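## Task

Raise one end of the green wire well up out of the crate; the arm's highest reach counts as high enough, a modest lift does not. Before closing on the wire, the fingers must have been opened around it by at least a thumb's width, or else opened far clear of the entire wire; skipping this can fail the run. If the crate tips over halfway onto its side, the run fails. At the end, that end must be held up above the table, the other arm must not be touching the wire, and the wire must contact nothing else more than a finger's width above the crate rim. The other wire must stay in the crate with no part hanging out over a wall, the crate must be upright and wholly on the table, and neither gripper may hold anything except that one end.

## Robot and tools

Robot: two six-joint arms with parallel two-finger grippers, named left_arm and right_arm. The names do not refer to image sides. Scene frame: origin on the table top midway between the arms, +z up, +x outward over the table, left_arm on the +y side. Base of left_arm sits at (0, +0.315, 0) m, right_arm at (-0.011, -0.259, 0) m, both facing roughly +x. Joint ranges (rad), base to hand: waist -2.880..2.880, shoulder 0.000..3.142, elbow 0.000..3.019, wrist pitch -1.693..1.571, wrist yaw -1.571..1.571, wrist roll -2.094..2.094.

Gripper frame: fingers extend along the gripper's +z axis and close along its y axis. end_effector_position is the midpoint between the finger pads, roughly 1 cm short of the tips. Reported positions may be somewhat wrong, especially far out, and arms tend to settle a centimetre or more below the commanded point.

Row format (used by execute_actions and by move's target): one flat list of 16 numbers covering both arms, always all 16 even if one arm stays put: left_arm x, y, z, qw, qx, qy, qz, opening, then right_arm x, y, z, qw, qx, qy, qz, opening. x, y, z is an absolute target position for that end_effector_position, in metres, scene frame; qw..qz is an absolute target orientation (w first) in the scene frame. Opening runs -1 (closed) to +1 (fully open, 0.094 m); it is an absolute setting, not an offset. Optionally 12 more numbers, each 0 to 1, scale joint stiffness: left_arm's six joints then right_arm's six, in Joint positions order; they persist until changed.

execute_actions(actions): a list of up to 15 actions; each action is a list of up to 15 rows, one row per 1/30 s step; a short action repeats its final row until 15 steps pass. An empty list just reports state and images. Each step, the commanded pose is clamped to within 70 mm and 16 degrees of the hand's measured pose, so distant targets take several actions; after an action the arm goes no further than its last clamped pose. An action is rejected for both arms if any target lies over 0.6 m from that gripper's current position along any of its own axes; if the first action fails that, or any action is malformed, nothing runs. To hold an orientation, repeat the same quaternion each row rather than copying the drifting reported one. An arm meant to stay still should be sent its last reported pose and intended opening every call.

move(target, speed, blocking): target is one 16-number row of absolute poses as above. Each hand travels in a straight line to its pose; both finish together, taking 0.5 to 10 s (cut off at 10 s). speed is top path speed in m/s, 0.002 to 0.5, default 0.25; rotation is capped at twice that in rad/s. The opening is applied at the start. Paths ignore obstacles and the other arm; hands lag, drift, and may overshoot speed near full extension. Faster contact and targets set deeper past a contact push harder. blocking=false returns after 0.5 s while the motion continues; until a result shows it ended, further moves and actions are refused, so use wait or stop. The result adds a move: line giving the outcome (done, off_target, moving, held, fault), the limits that acted (paced = target clipped; held = steps blocked, after which the arm may surge), and each hand's distance to its pose. If only one arm is named, the other finished.

wait(seconds): 0 to 10; arms keep their last commands, a running move continues, returns early when it ends. stop(): brakes a running move (needs braking room; fingers keep moving). zoom_image(camera, region): region [x0, y0, x1, y1] in pixels, at most 504x504, of cam_high, cam_low (both 504x504), cam_left_wrist or cam_right_wrist (both 616x616 fisheye). read_manual(section): only licence texts. finished_scene(scene): pass the current scene's number to end it permanently; the result reports success and gives the next task.

Results: a state line per arm with gripper position and quaternion; Hand target lines showing where each arm is currently driven; grip_measured on the command scale (the last Joint positions value is opening in metres; readings may be off about 1 mm); step readings, with HELD marking steps where an arm was held back; pose unreachable lines where the clearance check altered a command; FAULT, MOTOR HOT (from 85 °C) and OVER-TEMPERATURE FAULT (at 100 °C the arm goes limp and drops). Camera calibration may differ slightly per scene; changes are listed.

Grasping: open wide around the wire end first, then close. To keep hold, command an opening about 0.03 under grip_measured; thin wire gets less force. Then raise to near the top of reach over the table.

Avoid: crate tipping, knocking anything off the table, dragging the other wire over a wall, arms colliding or pressing each other, hard slams and drops, and long loaded holds that heat motors. Quicker, smoother, lower-effort motion is better.

Each tool is called after "Request:" as name(argument=value, ...) on one line, values as JSON.

## Session

Request:
execute_actions(actions=[])

Scene clock: 0.00 s.
left_arm: end_effector_position=(+0.5218, +0.3642, +0.2133) grip_measured=+1.000 end_effector_quat_wxyz=(+0.014, -0.443, +0.870, +0.214) | right_arm: end_effector_position=(+0.6255, -0.0901, +0.1312) grip_measured=+1.000 end_effector_quat_wxyz=(+0.124, -0.389, +0.909, +0.079)
Joint positions: left_arm=[-0.046  1.829  1.732 -1.665 -0.389 -1.01   0.094] | right_arm=[ 0.371  1.975  1.753 -1.132 -0.204 -0.578  0.094]
Joint velocities: left_arm=[-0.005 -0.024 -0.007 -0.002 -0.066  0.037  0.   ] | right_arm=[ 0.005 -0.005  0.002  0.017 -0.007  0.095  0.   ]
Hand target (left_arm): +0.528, +0.364, +0.228; +0.031, -0.448, +0.870, +0.205
Hand target (right_arm): +0.635, -0.088, +0.151; +0.145, -0.390, +0.906, +0.075
Joint stiffness scale: left_arm=[1. 1. 1. 1. 1. 1.] | right_arm=[1. 1. 1. 1. 1. 1.]
camera_calibration (this result's frames):
cam_left_wrist: T_world_to_cam=[[0.772262, -0.506115, -0.384005, -0.136327], [-0.389037, -0.854597, 0.343969, 0.446095], [-0.502257, -0.116242, -0.85687, 0.608306], [0, 0, 0, 1]] pos_world=[0.584353, 0.382945, 0.315446]
cam_right_wrist: T_world_to_cam=[[0.713179, -0.699363, -0.0476228, -0.503778], [-0.65089, -0.685905, 0.325387, 0.305648], [-0.260228, -0.201062, -0.944381, 0.394447], [0, 0, 0, 1]] pos_world=[0.660873, -0.0633697, 0.249063]

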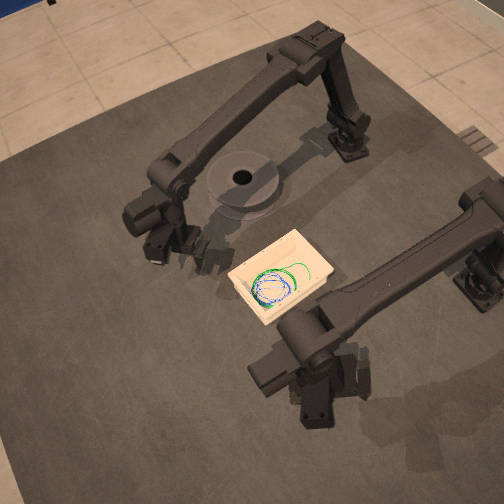

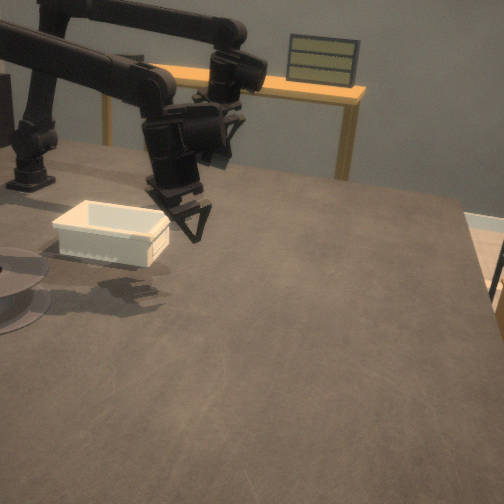

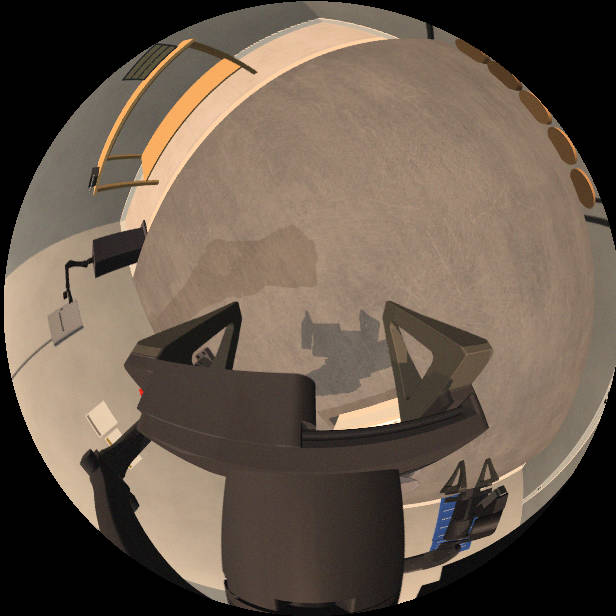

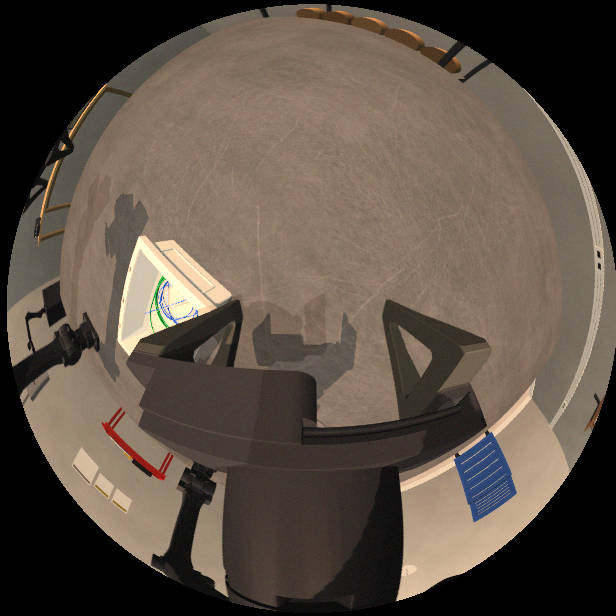

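Request:
zoom_image(camera="cam_high", region=[220, 220, 340, 330])

Region (220, 220, 340, 330) of cam_high's 504x504 image, scaled by 4.200, with more detail than that image has; it fills the top 462 rows of this view, and the rest is white.

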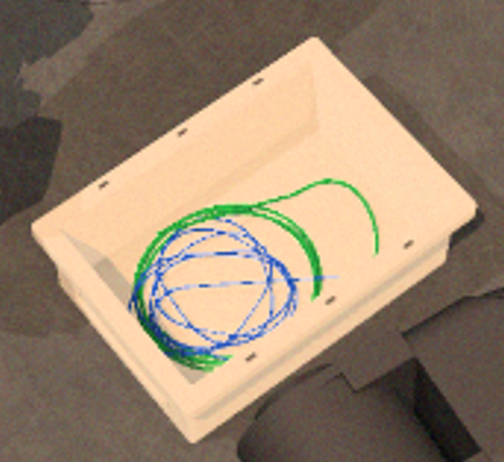

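Request:
move(target=[0.35, 0.03, 0.24, 0, 0.7071, 0.7071, 0, -0.3, 0.6255, -0.0901, 0.1312, 0.124, -0.389, 0.909, 0.079, 1], speed=0.3)

Request:
zoom_image(camera="cam_left_wrist", region=[180, 120, 440, 330])

Scene clock: 14.07 s.
left_arm: end_effector_position=(+0.3426, +0.0407, +0.2172) grip_measured=-0.298 end_effector_quat_wxyz=(-0.029, +0.699, +0.714, +0.004) | right_arm: end_effector_position=(+0.6255, -0.0901, +0.1312) grip_measured=+1.000 end_effector_quat_wxyz=(+0.124, -0.389, +0.909, +0.079)
Joint positions: left_arm=[-0.696  1.529  1.4   -1.498 -0.014  0.87   0.033] | right_arm=[ 0.371  1.975  1.753 -1.132 -0.204 -0.578  0.094]
Joint velocities: left_arm=[-0.015 -0.005  0.022 -0.002  0.022  0.11  -0.   ] | right_arm=[-0.005  0.015 -0.012 -0.012 -0.037  0.051  0.   ]
Hand target (left_arm): +0.350, +0.031, +0.241; -0.003, +0.708, +0.706, +0.005
Hand target (right_arm): +0.626, -0.090, +0.131; +0.124, -0.389, +0.909, +0.079
Off the commanded pose (left_arm): 0.026 m, 4 deg.
Off the commanded pose (right_arm): 0.000 m, 0 deg.
Joint stiffness scale: left_arm=[1. 1. 1. 1. 1. 1.] | right_arm=[1. 1. 1. 1. 1. 1.]
move: off_target (left_arm)
camera_calibration (this result's frames):
cam_left_wrist: T_world_to_cam=[[-0.9998, -0.0187736, 0.00682849, 0.34217], [-0.0106169, 0.788894, 0.614437, -0.156735], [-0.0169222, 0.614242, -0.788936, 0.273258], [0, 0, 0, 1]] pos_world=[0.345062, -0.0377753, 0.30955]
cam_right_wrist: T_world_to_cam=[[0.713179, -0.699363, -0.0476228, -0.503778], [-0.65089, -0.685905, 0.325387, 0.305648], [-0.260228, -0.201062, -0.944381, 0.394447], [0, 0, 0, 1]] pos_world=[0.660873, -0.0633697, 0.249063]

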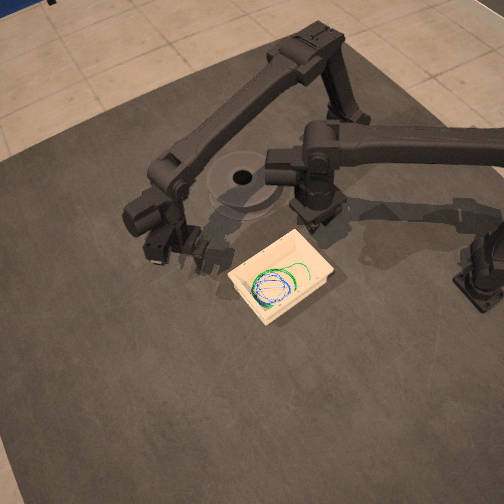

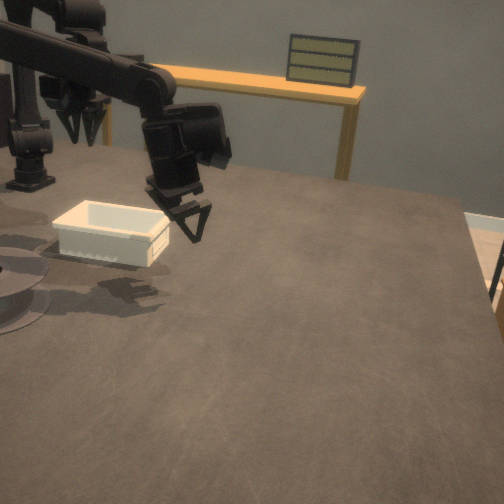

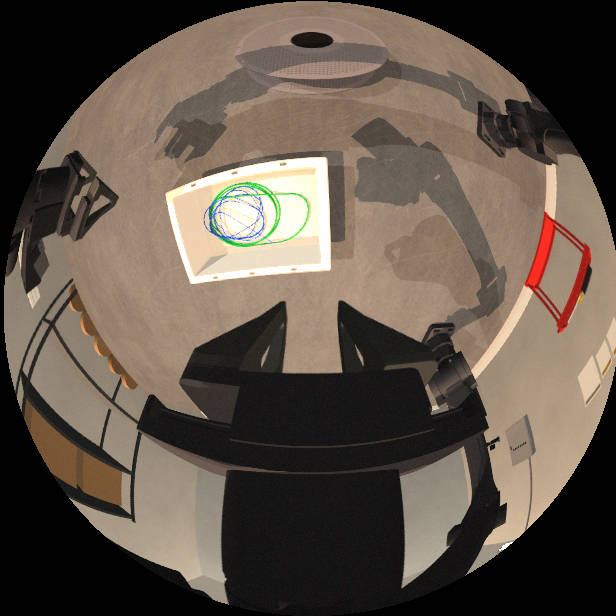

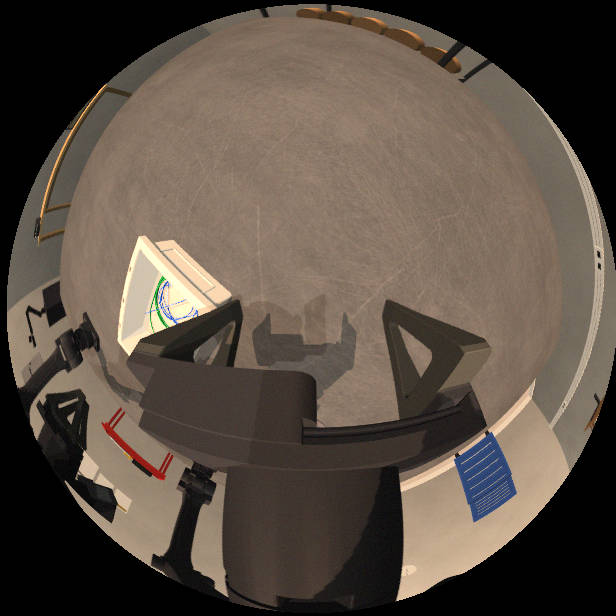

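Region (180, 120, 440, 330) of cam_left_wrist's 616x616 image, scaled by 1.938, with more detail than that image has; it fills the top 407 rows of this view, and the rest is white.

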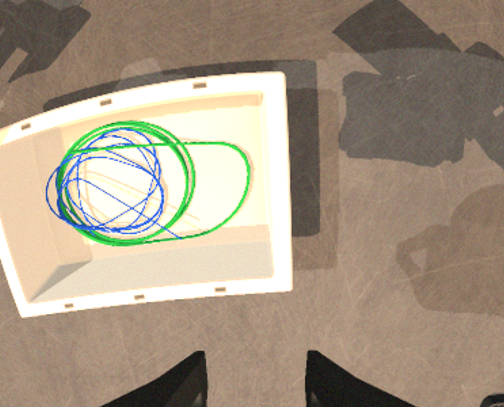

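Request:
zoom_image(camera="cam_left_wrist", region=[195, 170, 320, 260])

Request:
zoom_image(camera="cam_right_wrist", region=[110, 240, 230, 350])

Region (195, 170, 320, 260) of cam_left_wrist's 616x616 image, scaled by 4.032, with more detail than that image has; it fills the top 363 rows of this view, and the rest is white.

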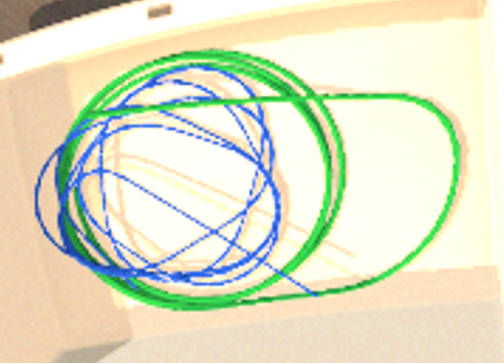

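Region (110, 240, 230, 350) of cam_right_wrist's 616x616 image, scaled by 4.200, with more detail than that image has; it fills the top 462 rows of this view, and the rest is white.

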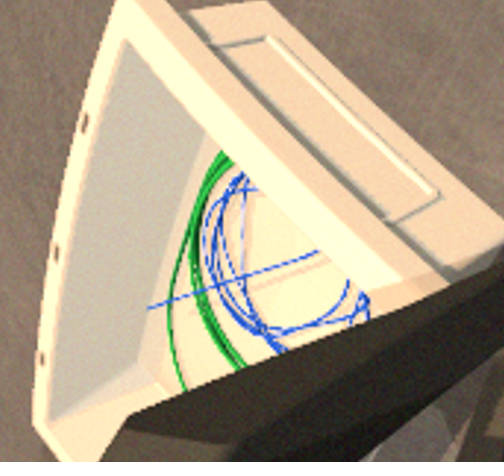

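Request:
move(target=[0.375, -0.005, 0.16, 0, 0, 0.9962, -0.0872, -0.36, 0.6255, -0.0901, 0.1312, 0.124, -0.389, 0.909, 0.079, 1], speed=0.2)

Request:
move(target=[0.378, -0.005, 0.04, 0, 0, 0.9962, -0.0872, -0.36, 0.6255, -0.0901, 0.1312, 0.124, -0.389, 0.909, 0.079, 1], speed=0.1)

Request:
zoom_image(camera="cam_left_wrist", region=[210, 180, 410, 360])

Scene clock: 44.93 s.
left_arm: end_effector_position=(+0.3674, -0.0021, +0.1660) grip_measured=-0.358 end_effector_quat_wxyz=(+0.002, +0.014, +0.996, -0.085) | right_arm: end_effector_position=(+0.6255, -0.0901, +0.1312) grip_measured=+1.000 end_effector_quat_wxyz=(+0.124, -0.389, +0.909, +0.079)
Joint positions: left_arm=[-0.68   1.571  1.306 -1.198  0.133 -0.643  0.03 ] | right_arm=[ 0.371  1.975  1.753 -1.132 -0.204 -0.578  0.094]
Joint velocities: left_arm=[-0.005 -0.005  0.007 -0.007  0.037 -0.095  0.   ] | right_arm=[-0.024 -0.015 -0.002 -0.007 -0.007  0.051  0.   ]
Hand target (left_arm): +0.374, -0.004, +0.160; +0.002, +0.001, +0.996, -0.087
Hand target (right_arm): +0.626, -0.090, +0.131; +0.124, -0.389, +0.909, +0.079
Off the commanded pose (left_arm): 0.010 m, 2 deg.
Off the commanded pose (right_arm): 0.000 m, 0 deg.
Joint stiffness scale: left_arm=[1. 1. 1. 1. 1. 1.] | right_arm=[1. 1. 1. 1. 1. 1.]
move: done
camera_calibration (this result's frames):
cam_left_wrist: T_world_to_cam=[[-0.0294457, -0.989221, 0.143442, -0.014715], [-0.817902, 0.106339, 0.565445, 0.212069], [-0.574603, -0.100672, -0.812217, 0.466854], [0, 0, 0, 1]] pos_world=[0.441274, 0.00989143, 0.261384]
cam_right_wrist: T_world_to_cam=[[0.713179, -0.699363, -0.0476228, -0.503778], [-0.65089, -0.685905, 0.325387, 0.305648], [-0.260228, -0.201062, -0.944381, 0.394447], [0, 0, 0, 1]] pos_world=[0.660873, -0.0633697, 0.249063]

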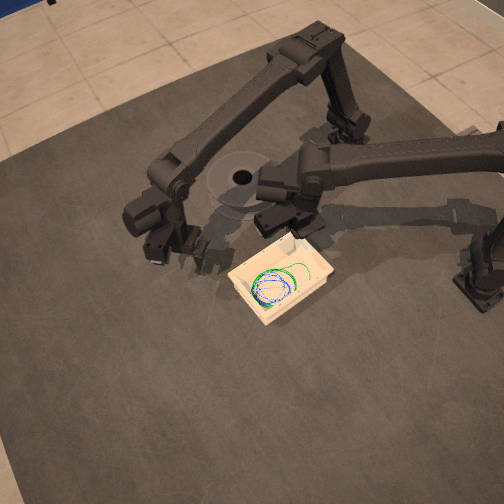

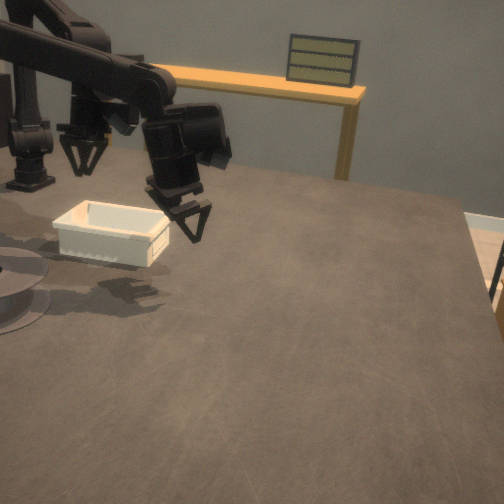

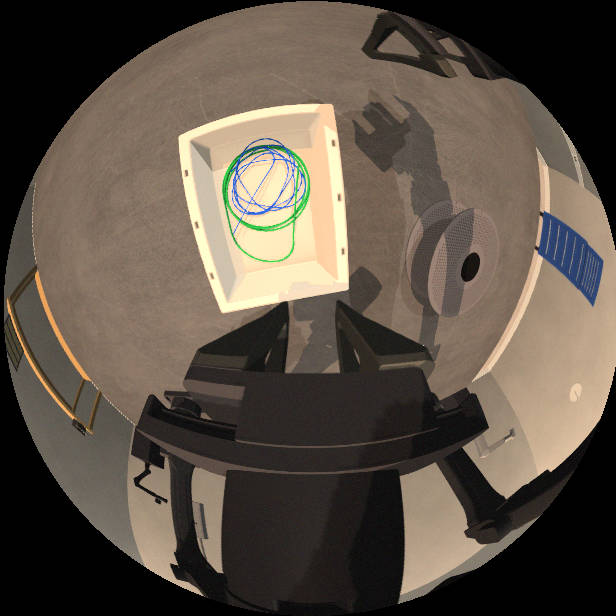

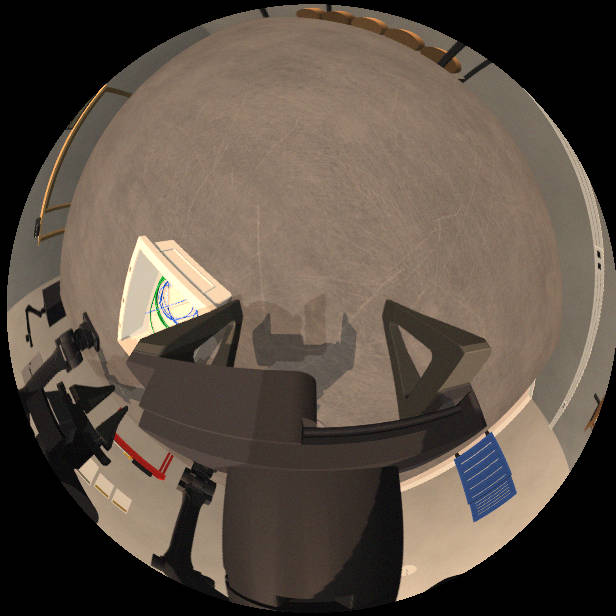

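Scene clock: 46.60 s.
left_arm: end_effector_position=(+0.3684, -0.0032, +0.0429) grip_measured=-0.358 end_effector_quat_wxyz=(-0.003, +0.013, +0.997, -0.082) | right_arm: end_effector_position=(+0.6255, -0.0901, +0.1312) grip_measured=+1.000 end_effector_quat_wxyz=(+0.124, -0.389, +0.909, +0.079)
Joint positions: left_arm=[-0.68   1.715  1.135 -0.895  0.135 -0.644  0.03 ] | right_arm=[ 0.371  1.975  1.753 -1.132 -0.204 -0.578  0.094]
Joint velocities: left_arm=[-0.024 -0.005  0.007  0.002  0.007 -0.022 -0.   ] | right_arm=[-0.005  0.015  0.002 -0.002 -0.022 -0.051  0.   ]
Hand target (left_arm): +0.376, -0.004, +0.041; +0.000, -0.000, +0.996, -0.087
Hand target (right_arm): +0.626, -0.090, +0.131; +0.124, -0.389, +0.909, +0.079
Off the commanded pose (left_arm): 0.010 m, 2 deg.
Off the commanded pose (right_arm): 0.000 m, 0 deg.
Joint stiffness scale: left_arm=[1. 1. 1. 1. 1. 1.] | right_arm=[1. 1. 1. 1. 1. 1.]
move: done
camera_calibration (this result's frames):
cam_left_wrist: T_world_to_cam=[[-0.0273955, -0.990095, 0.137703, 0.00138776], [-0.812051, 0.102376, 0.574537, 0.280001], [-0.582943, -0.0960824, -0.806812, 0.370186], [0, 0, 0, 1]] pos_world=[0.443211, 0.00827691, 0.137608]
cam_right_wrist: T_world_to_cam=[[0.713179, -0.699363, -0.0476228, -0.503778], [-0.65089, -0.685905, 0.325387, 0.305648], [-0.260228, -0.201062, -0.944381, 0.394447], [0, 0, 0, 1]] pos_world=[0.660873, -0.0633697, 0.249063]

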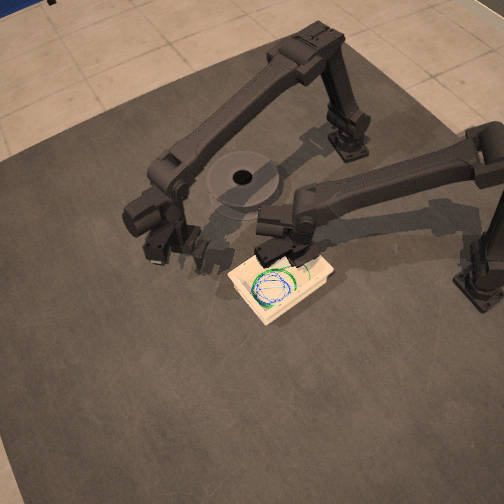

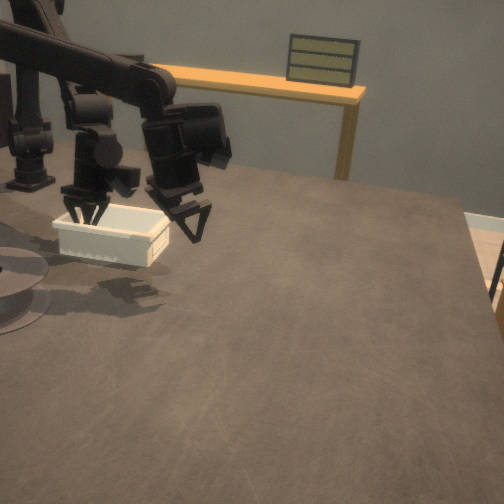

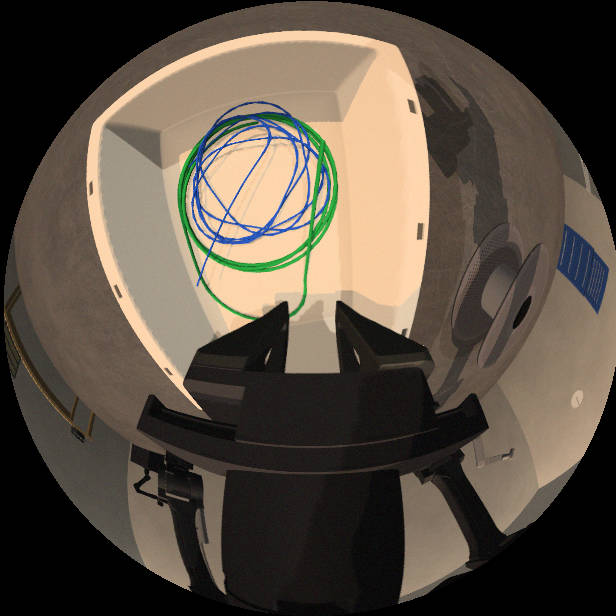

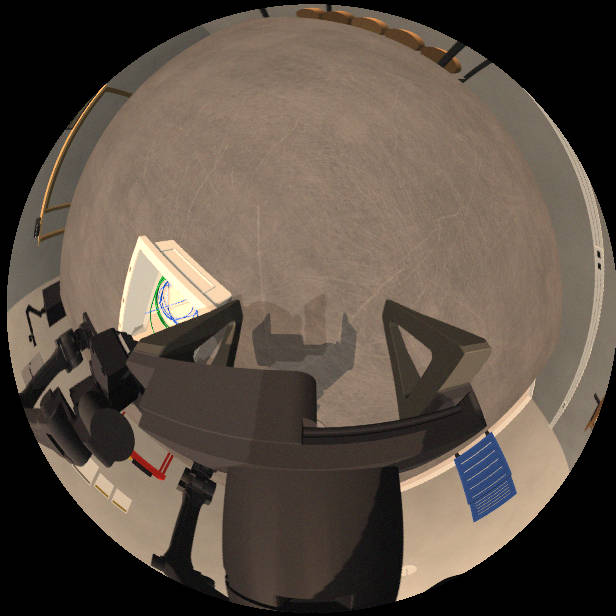

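Region (210, 180, 410, 360) of cam_left_wrist's 616x616 image, scaled by 2.520, with more detail than that image has; it fills the top 454 rows of this view, and the rest is white.

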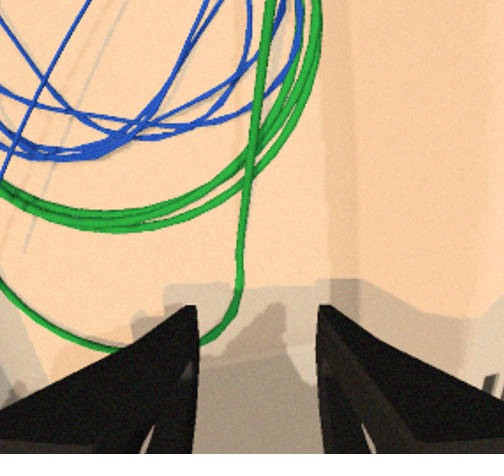

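Request:
move(target=[0.383, -0.005, 0.006, 0, 0, 0.9962, -0.0872, -0.36, 0.6255, -0.0901, 0.1312, 0.124, -0.389, 0.909, 0.079, 1], speed=0.05)

Request:
zoom_image(camera="cam_left_wrist", region=[210, 180, 410, 360])

Scene clock: 52.73 s.
left_arm: end_effector_position=(+0.3761, -0.0061, +0.0134) grip_measured=-0.358 end_effector_quat_wxyz=(+0.000, +0.011, +0.996, -0.086) | right_arm: end_effector_position=(+0.6255, -0.0901, +0.1312) grip_measured=+1.000 end_effector_quat_wxyz=(+0.124, -0.389, +0.909, +0.079)
Joint positions: left_arm=[-0.675  1.773  1.122 -0.814  0.137 -0.644  0.03 ] | right_arm=[ 0.371  1.975  1.753 -1.132 -0.204 -0.578  0.094]
Joint velocities: left_arm=[-0.005 -0.024  0.012  0.002 -0.007  0.022  0.   ] | right_arm=[-0.005  0.005  0.002 -0.017  0.051  0.051  0.   ]
Hand target (left_arm): +0.382, -0.004, +0.006; +0.000, +0.000, +0.996, -0.087
Hand target (right_arm): +0.626, -0.090, +0.131; +0.124, -0.389, +0.909, +0.079
Off the commanded pose (left_arm): 0.010 m, 1 deg.
Off the commanded pose (right_arm): 0.000 m, 0 deg.
Joint stiffness scale: left_arm=[1. 1. 1. 1. 1. 1.] | right_arm=[1. 1. 1. 1. 1. 1.]
move: done
camera_calibration (this result's frames):
cam_left_wrist: T_world_to_cam=[[-0.0228637, -0.989161, 0.145046, 0.001033], [-0.816424, 0.102209, 0.568336, 0.305232], [-0.577001, -0.105425, -0.809911, 0.348354], [0, 0, 0, 1]] pos_world=[0.450223, 0.00654945, 0.108512]
cam_right_wrist: T_world_to_cam=[[0.713179, -0.699363, -0.0476228, -0.503778], [-0.65089, -0.685905, 0.325387, 0.305648], [-0.260228, -0.201062, -0.944381, 0.394447], [0, 0, 0, 1]] pos_world=[0.660873, -0.0633697, 0.249063]

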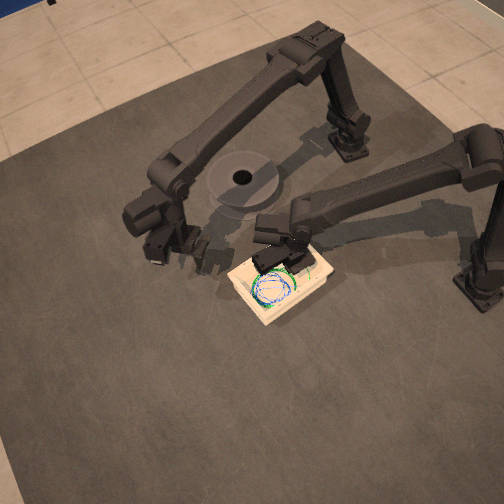

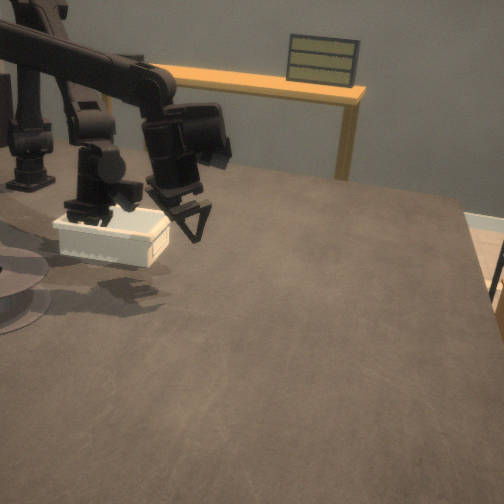

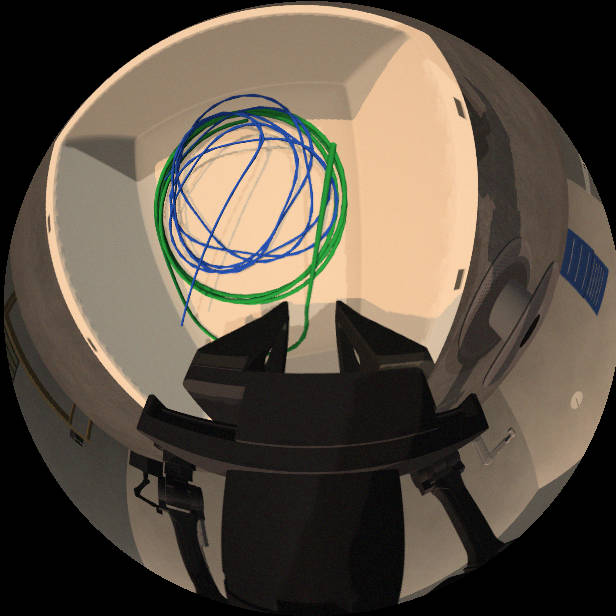

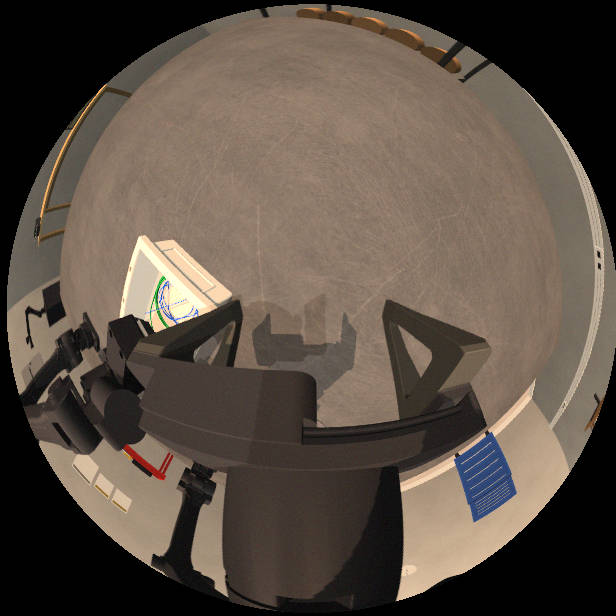

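Region (210, 180, 410, 360) of cam_left_wrist's 616x616 image, scaled by 2.520, with more detail than that image has; it fills the top 454 rows of this view, and the rest is white.

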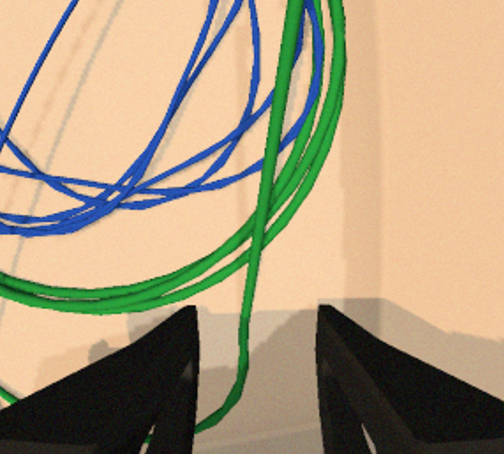

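Good placement. Close and lift.

Request:
move(target=[0.3761, -0.0061, 0.010, 0, 0, 0.9962, -0.0872, -1, 0.6255, -0.0901, 0.1312, 0.124, -0.389, 0.909, 0.079, 1], speed=0.03)

Request:
move(target=[0.37, 0.01, 0.30, 0, 0, 1, 0, -1, 0.6255, -0.0901, 0.1312, 0.124, -0.389, 0.909, 0.079, 1], speed=0.12)

Request:
zoom_image(camera="cam_low", region=[0, 40, 240, 280])

Scene clock: 56.50 s.
left_arm: end_effector_position=(+0.3749, -0.0052, +0.0124) grip_measured=-0.972 end_effector_quat_wxyz=(-0.001, +0.009, +0.996, -0.085) | right_arm: end_effector_position=(+0.6255, -0.0901, +0.1312) grip_measured=+1.000 end_effector_quat_wxyz=(+0.124, -0.389, +0.909, +0.079)
Joint positions: left_arm=[-0.675  1.773  1.119 -0.814  0.137 -0.648  0.001] | right_arm=[ 0.371  1.975  1.753 -1.132 -0.204 -0.578  0.094]
Joint velocities: left_arm=[-0.005 -0.005  0.002  0.012 -0.081 -0.081  0.   ] | right_arm=[-0.005 -0.015  0.002 -0.007 -0.051 -0.037  0.   ]
Hand target (left_arm): +0.376, -0.006, +0.010; -0.000, +0.000, +0.996, -0.087
Hand target (right_arm): +0.626, -0.090, +0.131; +0.124, -0.389, +0.909, +0.079
Off the commanded pose (left_arm): 0.003 m, 1 deg.
Off the commanded pose (right_arm): 0.000 m, 0 deg.
Joint stiffness scale: left_arm=[1. 1. 1. 1. 1. 1.] | right_arm=[1. 1. 1. 1. 1. 1.]
move: done
camera_calibration (this result's frames):
cam_left_wrist: T_world_to_cam=[[-0.0190845, -0.989502, 0.143254, 0.000633124], [-0.815054, 0.0983817, 0.570971, 0.304209], [-0.579071, -0.105863, -0.808375, 0.347729], [0, 0, 0, 1]] pos_world=[0.449319, 0.00750953, 0.10731]
cam_right_wrist: T_world_to_cam=[[0.713179, -0.699363, -0.0476228, -0.503778], [-0.65089, -0.685905, 0.325387, 0.305648], [-0.260228, -0.201062, -0.944381, 0.394447], [0, 0, 0, 1]] pos_world=[0.660873, -0.0633697, 0.249063]

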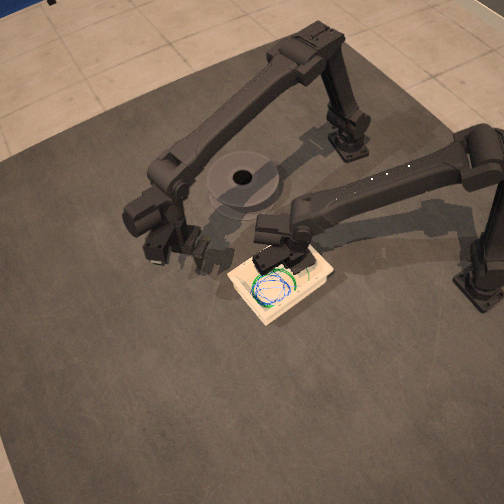

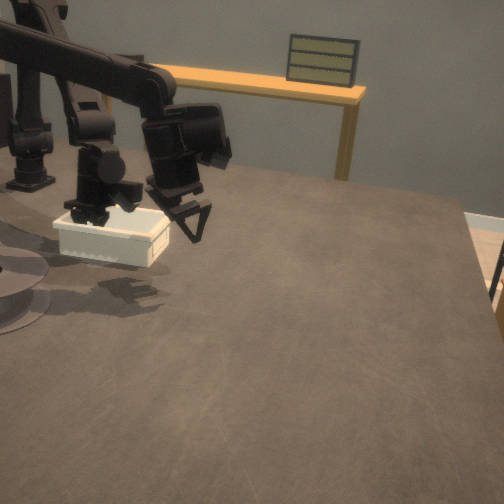

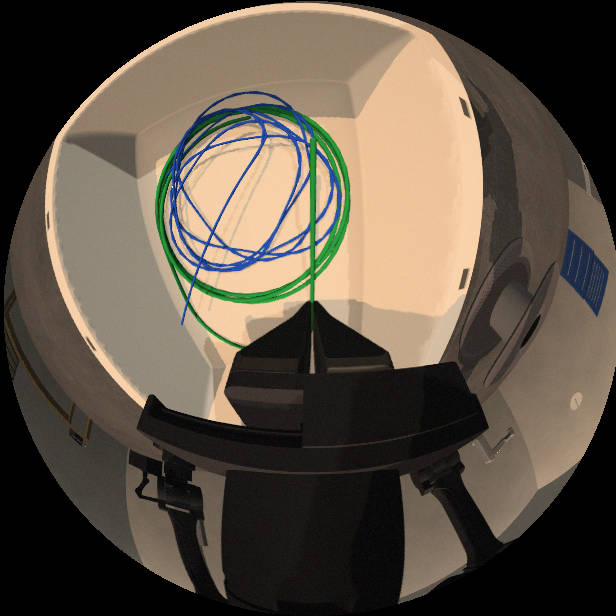

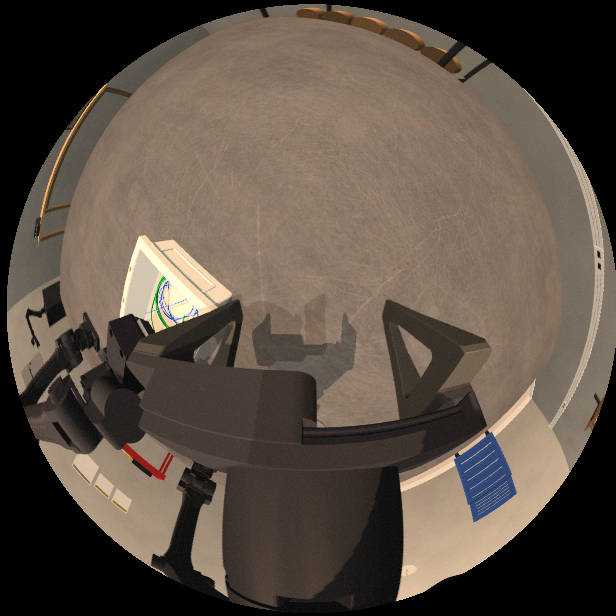

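Scene clock: 59.30 s.
left_arm: end_effector_position=(+0.3723, +0.0146, +0.2716) grip_measured=-0.972 end_effector_quat_wxyz=(-0.025, +0.002, +1.000, +0.016) | right_arm: end_effector_position=(+0.6255, -0.0901, +0.1312) grip_measured=+1.000 end_effector_quat_wxyz=(+0.124, -0.389, +0.909, +0.079)
Joint positions: left_arm=[-0.692  1.627  1.659 -1.661  0.006 -0.671  0.001] | right_arm=[ 0.371  1.975  1.753 -1.132 -0.204 -0.578  0.094]
Joint velocities: left_arm=[-0.015 -0.015 -0.007 -0.012 -0.037  0.007  0.001] | right_arm=[-0.005  0.005 -0.002 -0.002  0.022  0.007  0.   ]
Hand target (left_arm): +0.373, +0.008, +0.299; -0.002, -0.000, +1.000, -0.000
Hand target (right_arm): +0.626, -0.090, +0.131; +0.124, -0.389, +0.909, +0.079
Off the commanded pose (left_arm): 0.029 m, 3 deg.
Off the commanded pose (right_arm): 0.000 m, 0 deg.
Joint stiffness scale: left_arm=[1. 1. 1. 1. 1. 1.] | right_arm=[1. 1. 1. 1. 1. 1.]
move: off_target (left_arm)
camera_calibration (this result's frames):
cam_left_wrist: T_world_to_cam=[[-0.00846135, -0.998276, -0.0580805, 0.0338596], [-0.787814, -0.0291168, 0.615224, 0.131827], [-0.615855, 0.0509623, -0.78621, 0.563237], [0, 0, 0, 1]] pos_world=[0.451014, 0.00893572, 0.363686]
cam_right_wrist: T_world_to_cam=[[0.713179, -0.699363, -0.0476228, -0.503778], [-0.65089, -0.685905, 0.325387, 0.305648], [-0.260228, -0.201062, -0.944381, 0.394447], [0, 0, 0, 1]] pos_world=[0.660873, -0.0633697, 0.249063]

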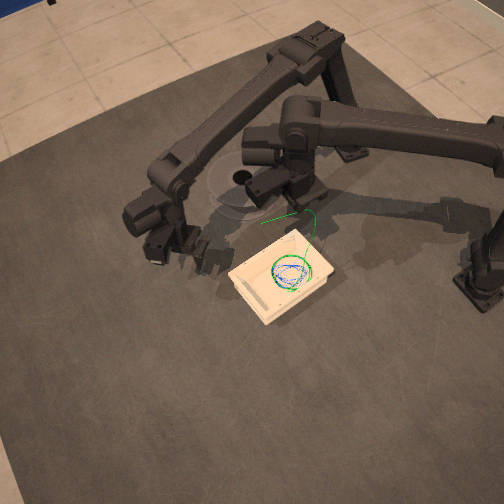

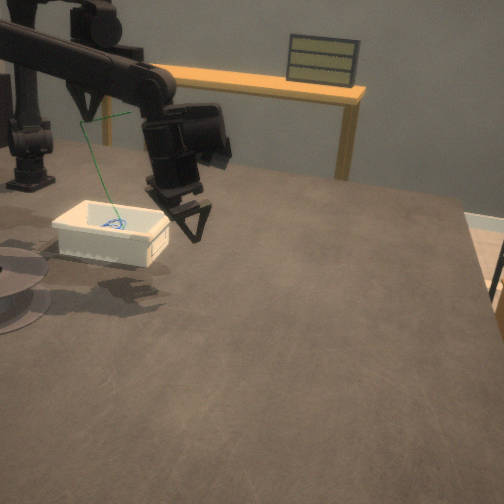

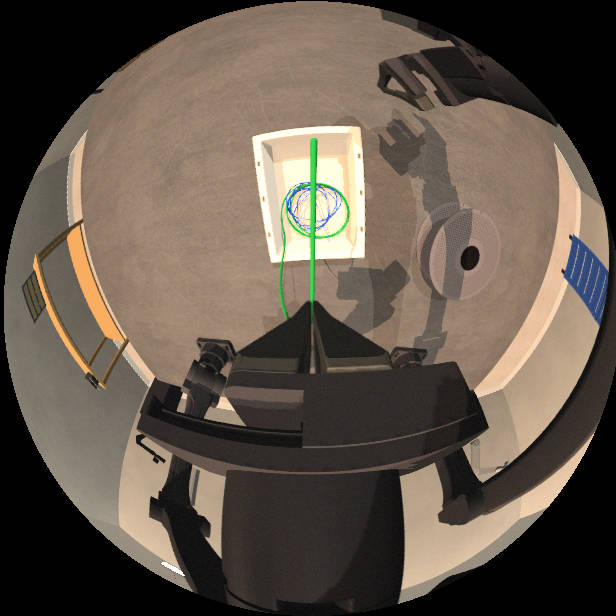

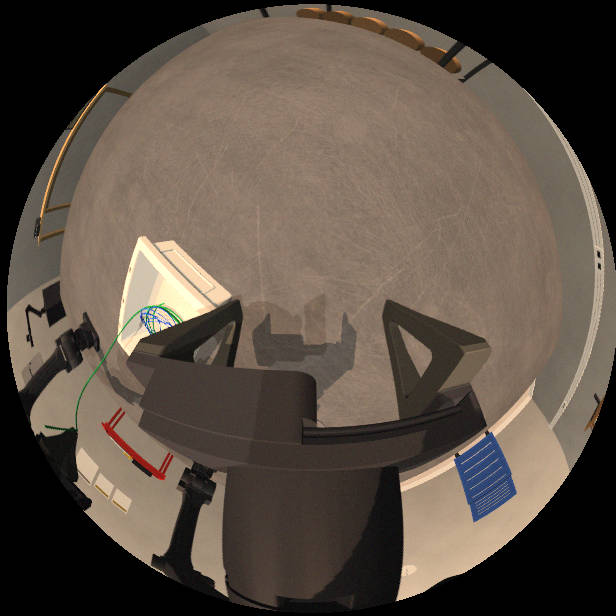

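Region (0, 40, 240, 280) of cam_low's 504x504 image, scaled by 2.100, with more detail than that image has.

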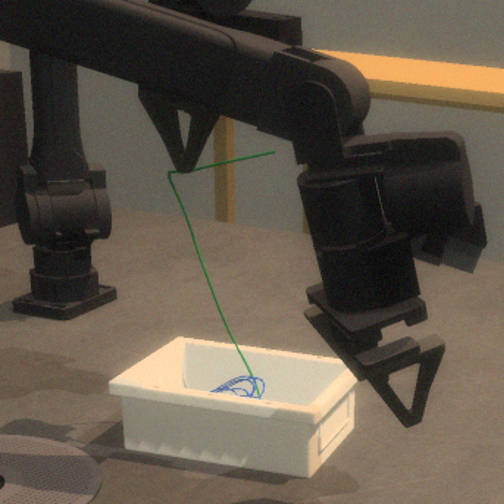

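Request:
move(target=[0.3723, 0.0146, 0.2716, -0.025, 0.002, 1.0, 0.016, -1, 0.413, -0.065, 0.295, 0.1228, 0.1228, 0.6964, 0.6964, -0.1], speed=0.25)

Request:
zoom_image(camera="cam_low", region=[0, 40, 240, 280])

Scene clock: 78.37 s.
left_arm: end_effector_position=(+0.3710, +0.0156, +0.2690) grip_measured=-0.972 end_effector_quat_wxyz=(-0.027, +0.002, +0.999, +0.018) | right_arm: end_effector_position=(+0.4130, -0.0708, +0.3002) grip_measured=-0.098 end_effector_quat_wxyz=(+0.133, +0.120, +0.698, +0.694)
Joint positions: left_arm=[-0.692  1.627  1.652 -1.661  0.006 -0.671  0.001] | right_arm=[ 0.24   1.264  0.679  0.58  -1.135  1.547  0.042]
Joint velocities: left_arm=[-0.024 -0.005 -0.007  0.002 -0.022 -0.022 -0.001] | right_arm=[-0.015  0.005 -0.012  0.017 -0.051  0.022  0.   ]
Hand target (left_arm): +0.372, +0.015, +0.272; -0.025, +0.002, +1.000, +0.016
Hand target (right_arm): +0.412, -0.066, +0.296; +0.125, +0.123, +0.697, +0.696
Off the commanded pose (left_arm): 0.003 m, 0 deg.
Off the commanded pose (right_arm): 0.008 m, 1 deg.
Joint stiffness scale: left_arm=[1. 1. 1. 1. 1. 1.] | right_arm=[1. 1. 1. 1. 1. 1.]
move: done
camera_calibration (this result's frames):
cam_left_wrist: T_world_to_cam=[[-0.00842164, -0.998004, -0.062579, 0.0359469], [-0.78432, -0.0322279, 0.619519, 0.130044], [-0.620299, 0.0542993, -0.782483, 0.560872], [0, 0, 0, 1]] pos_world=[0.450208, 0.00961123, 0.360558]
cam_right_wrist: T_world_to_cam=[[-0.00267879, -0.0076177, -0.999967, 0.299815], [-0.965428, -0.26063, 0.00457173, 0.381865], [-0.260656, 0.965409, -0.00665617, 0.303834], [0, 0, 0, 1]] pos_world=[0.448662, -0.191515, 0.300082]

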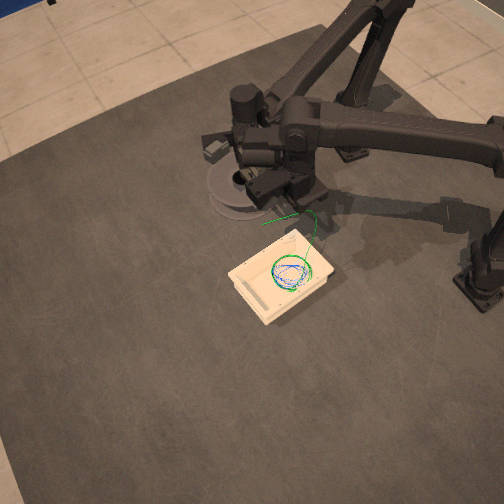

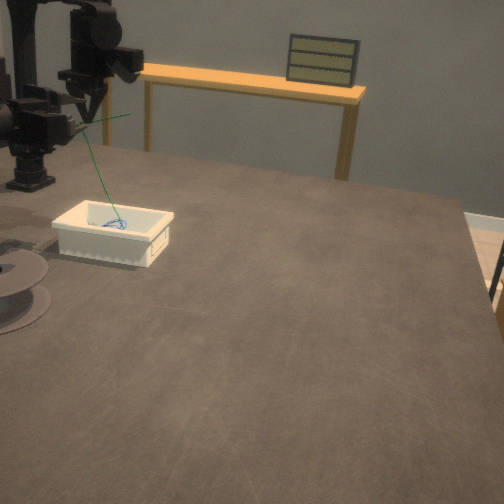

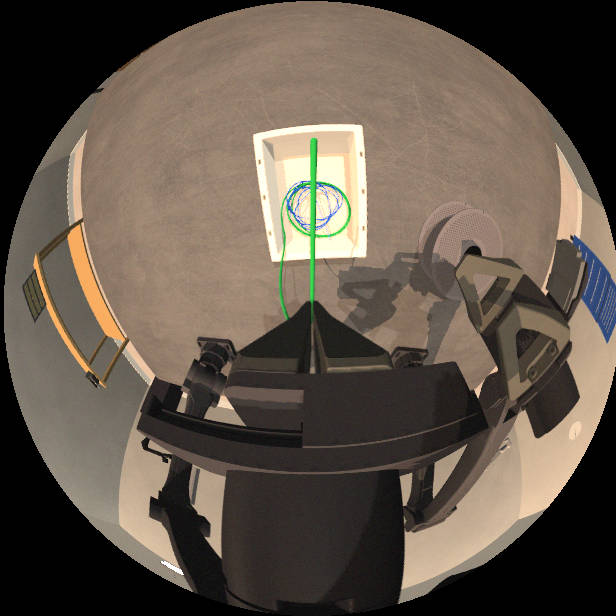

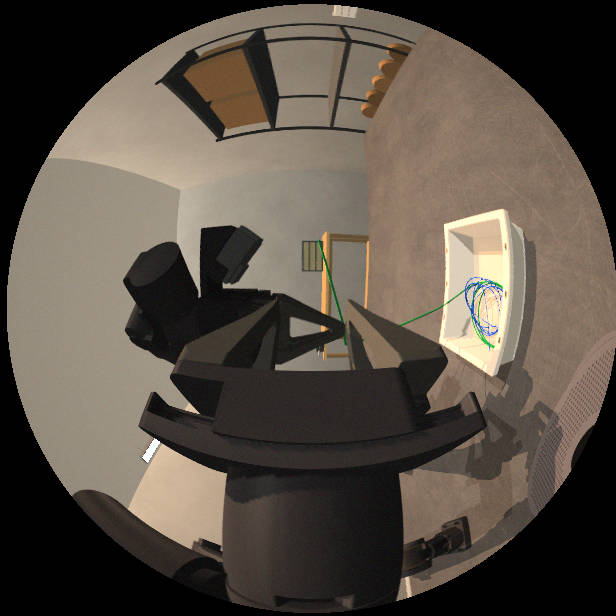

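Region (0, 40, 240, 280) of cam_low's 504x504 image, scaled by 2.100, with more detail than that image has.

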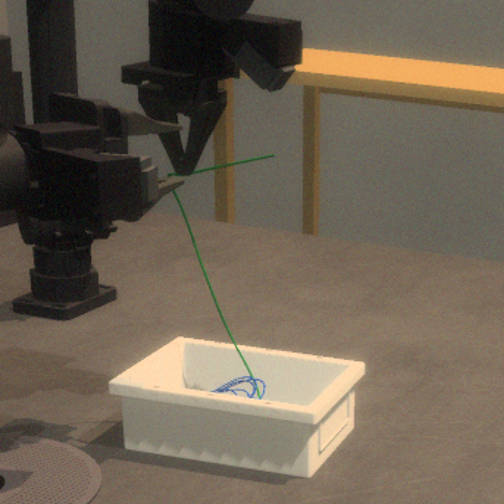

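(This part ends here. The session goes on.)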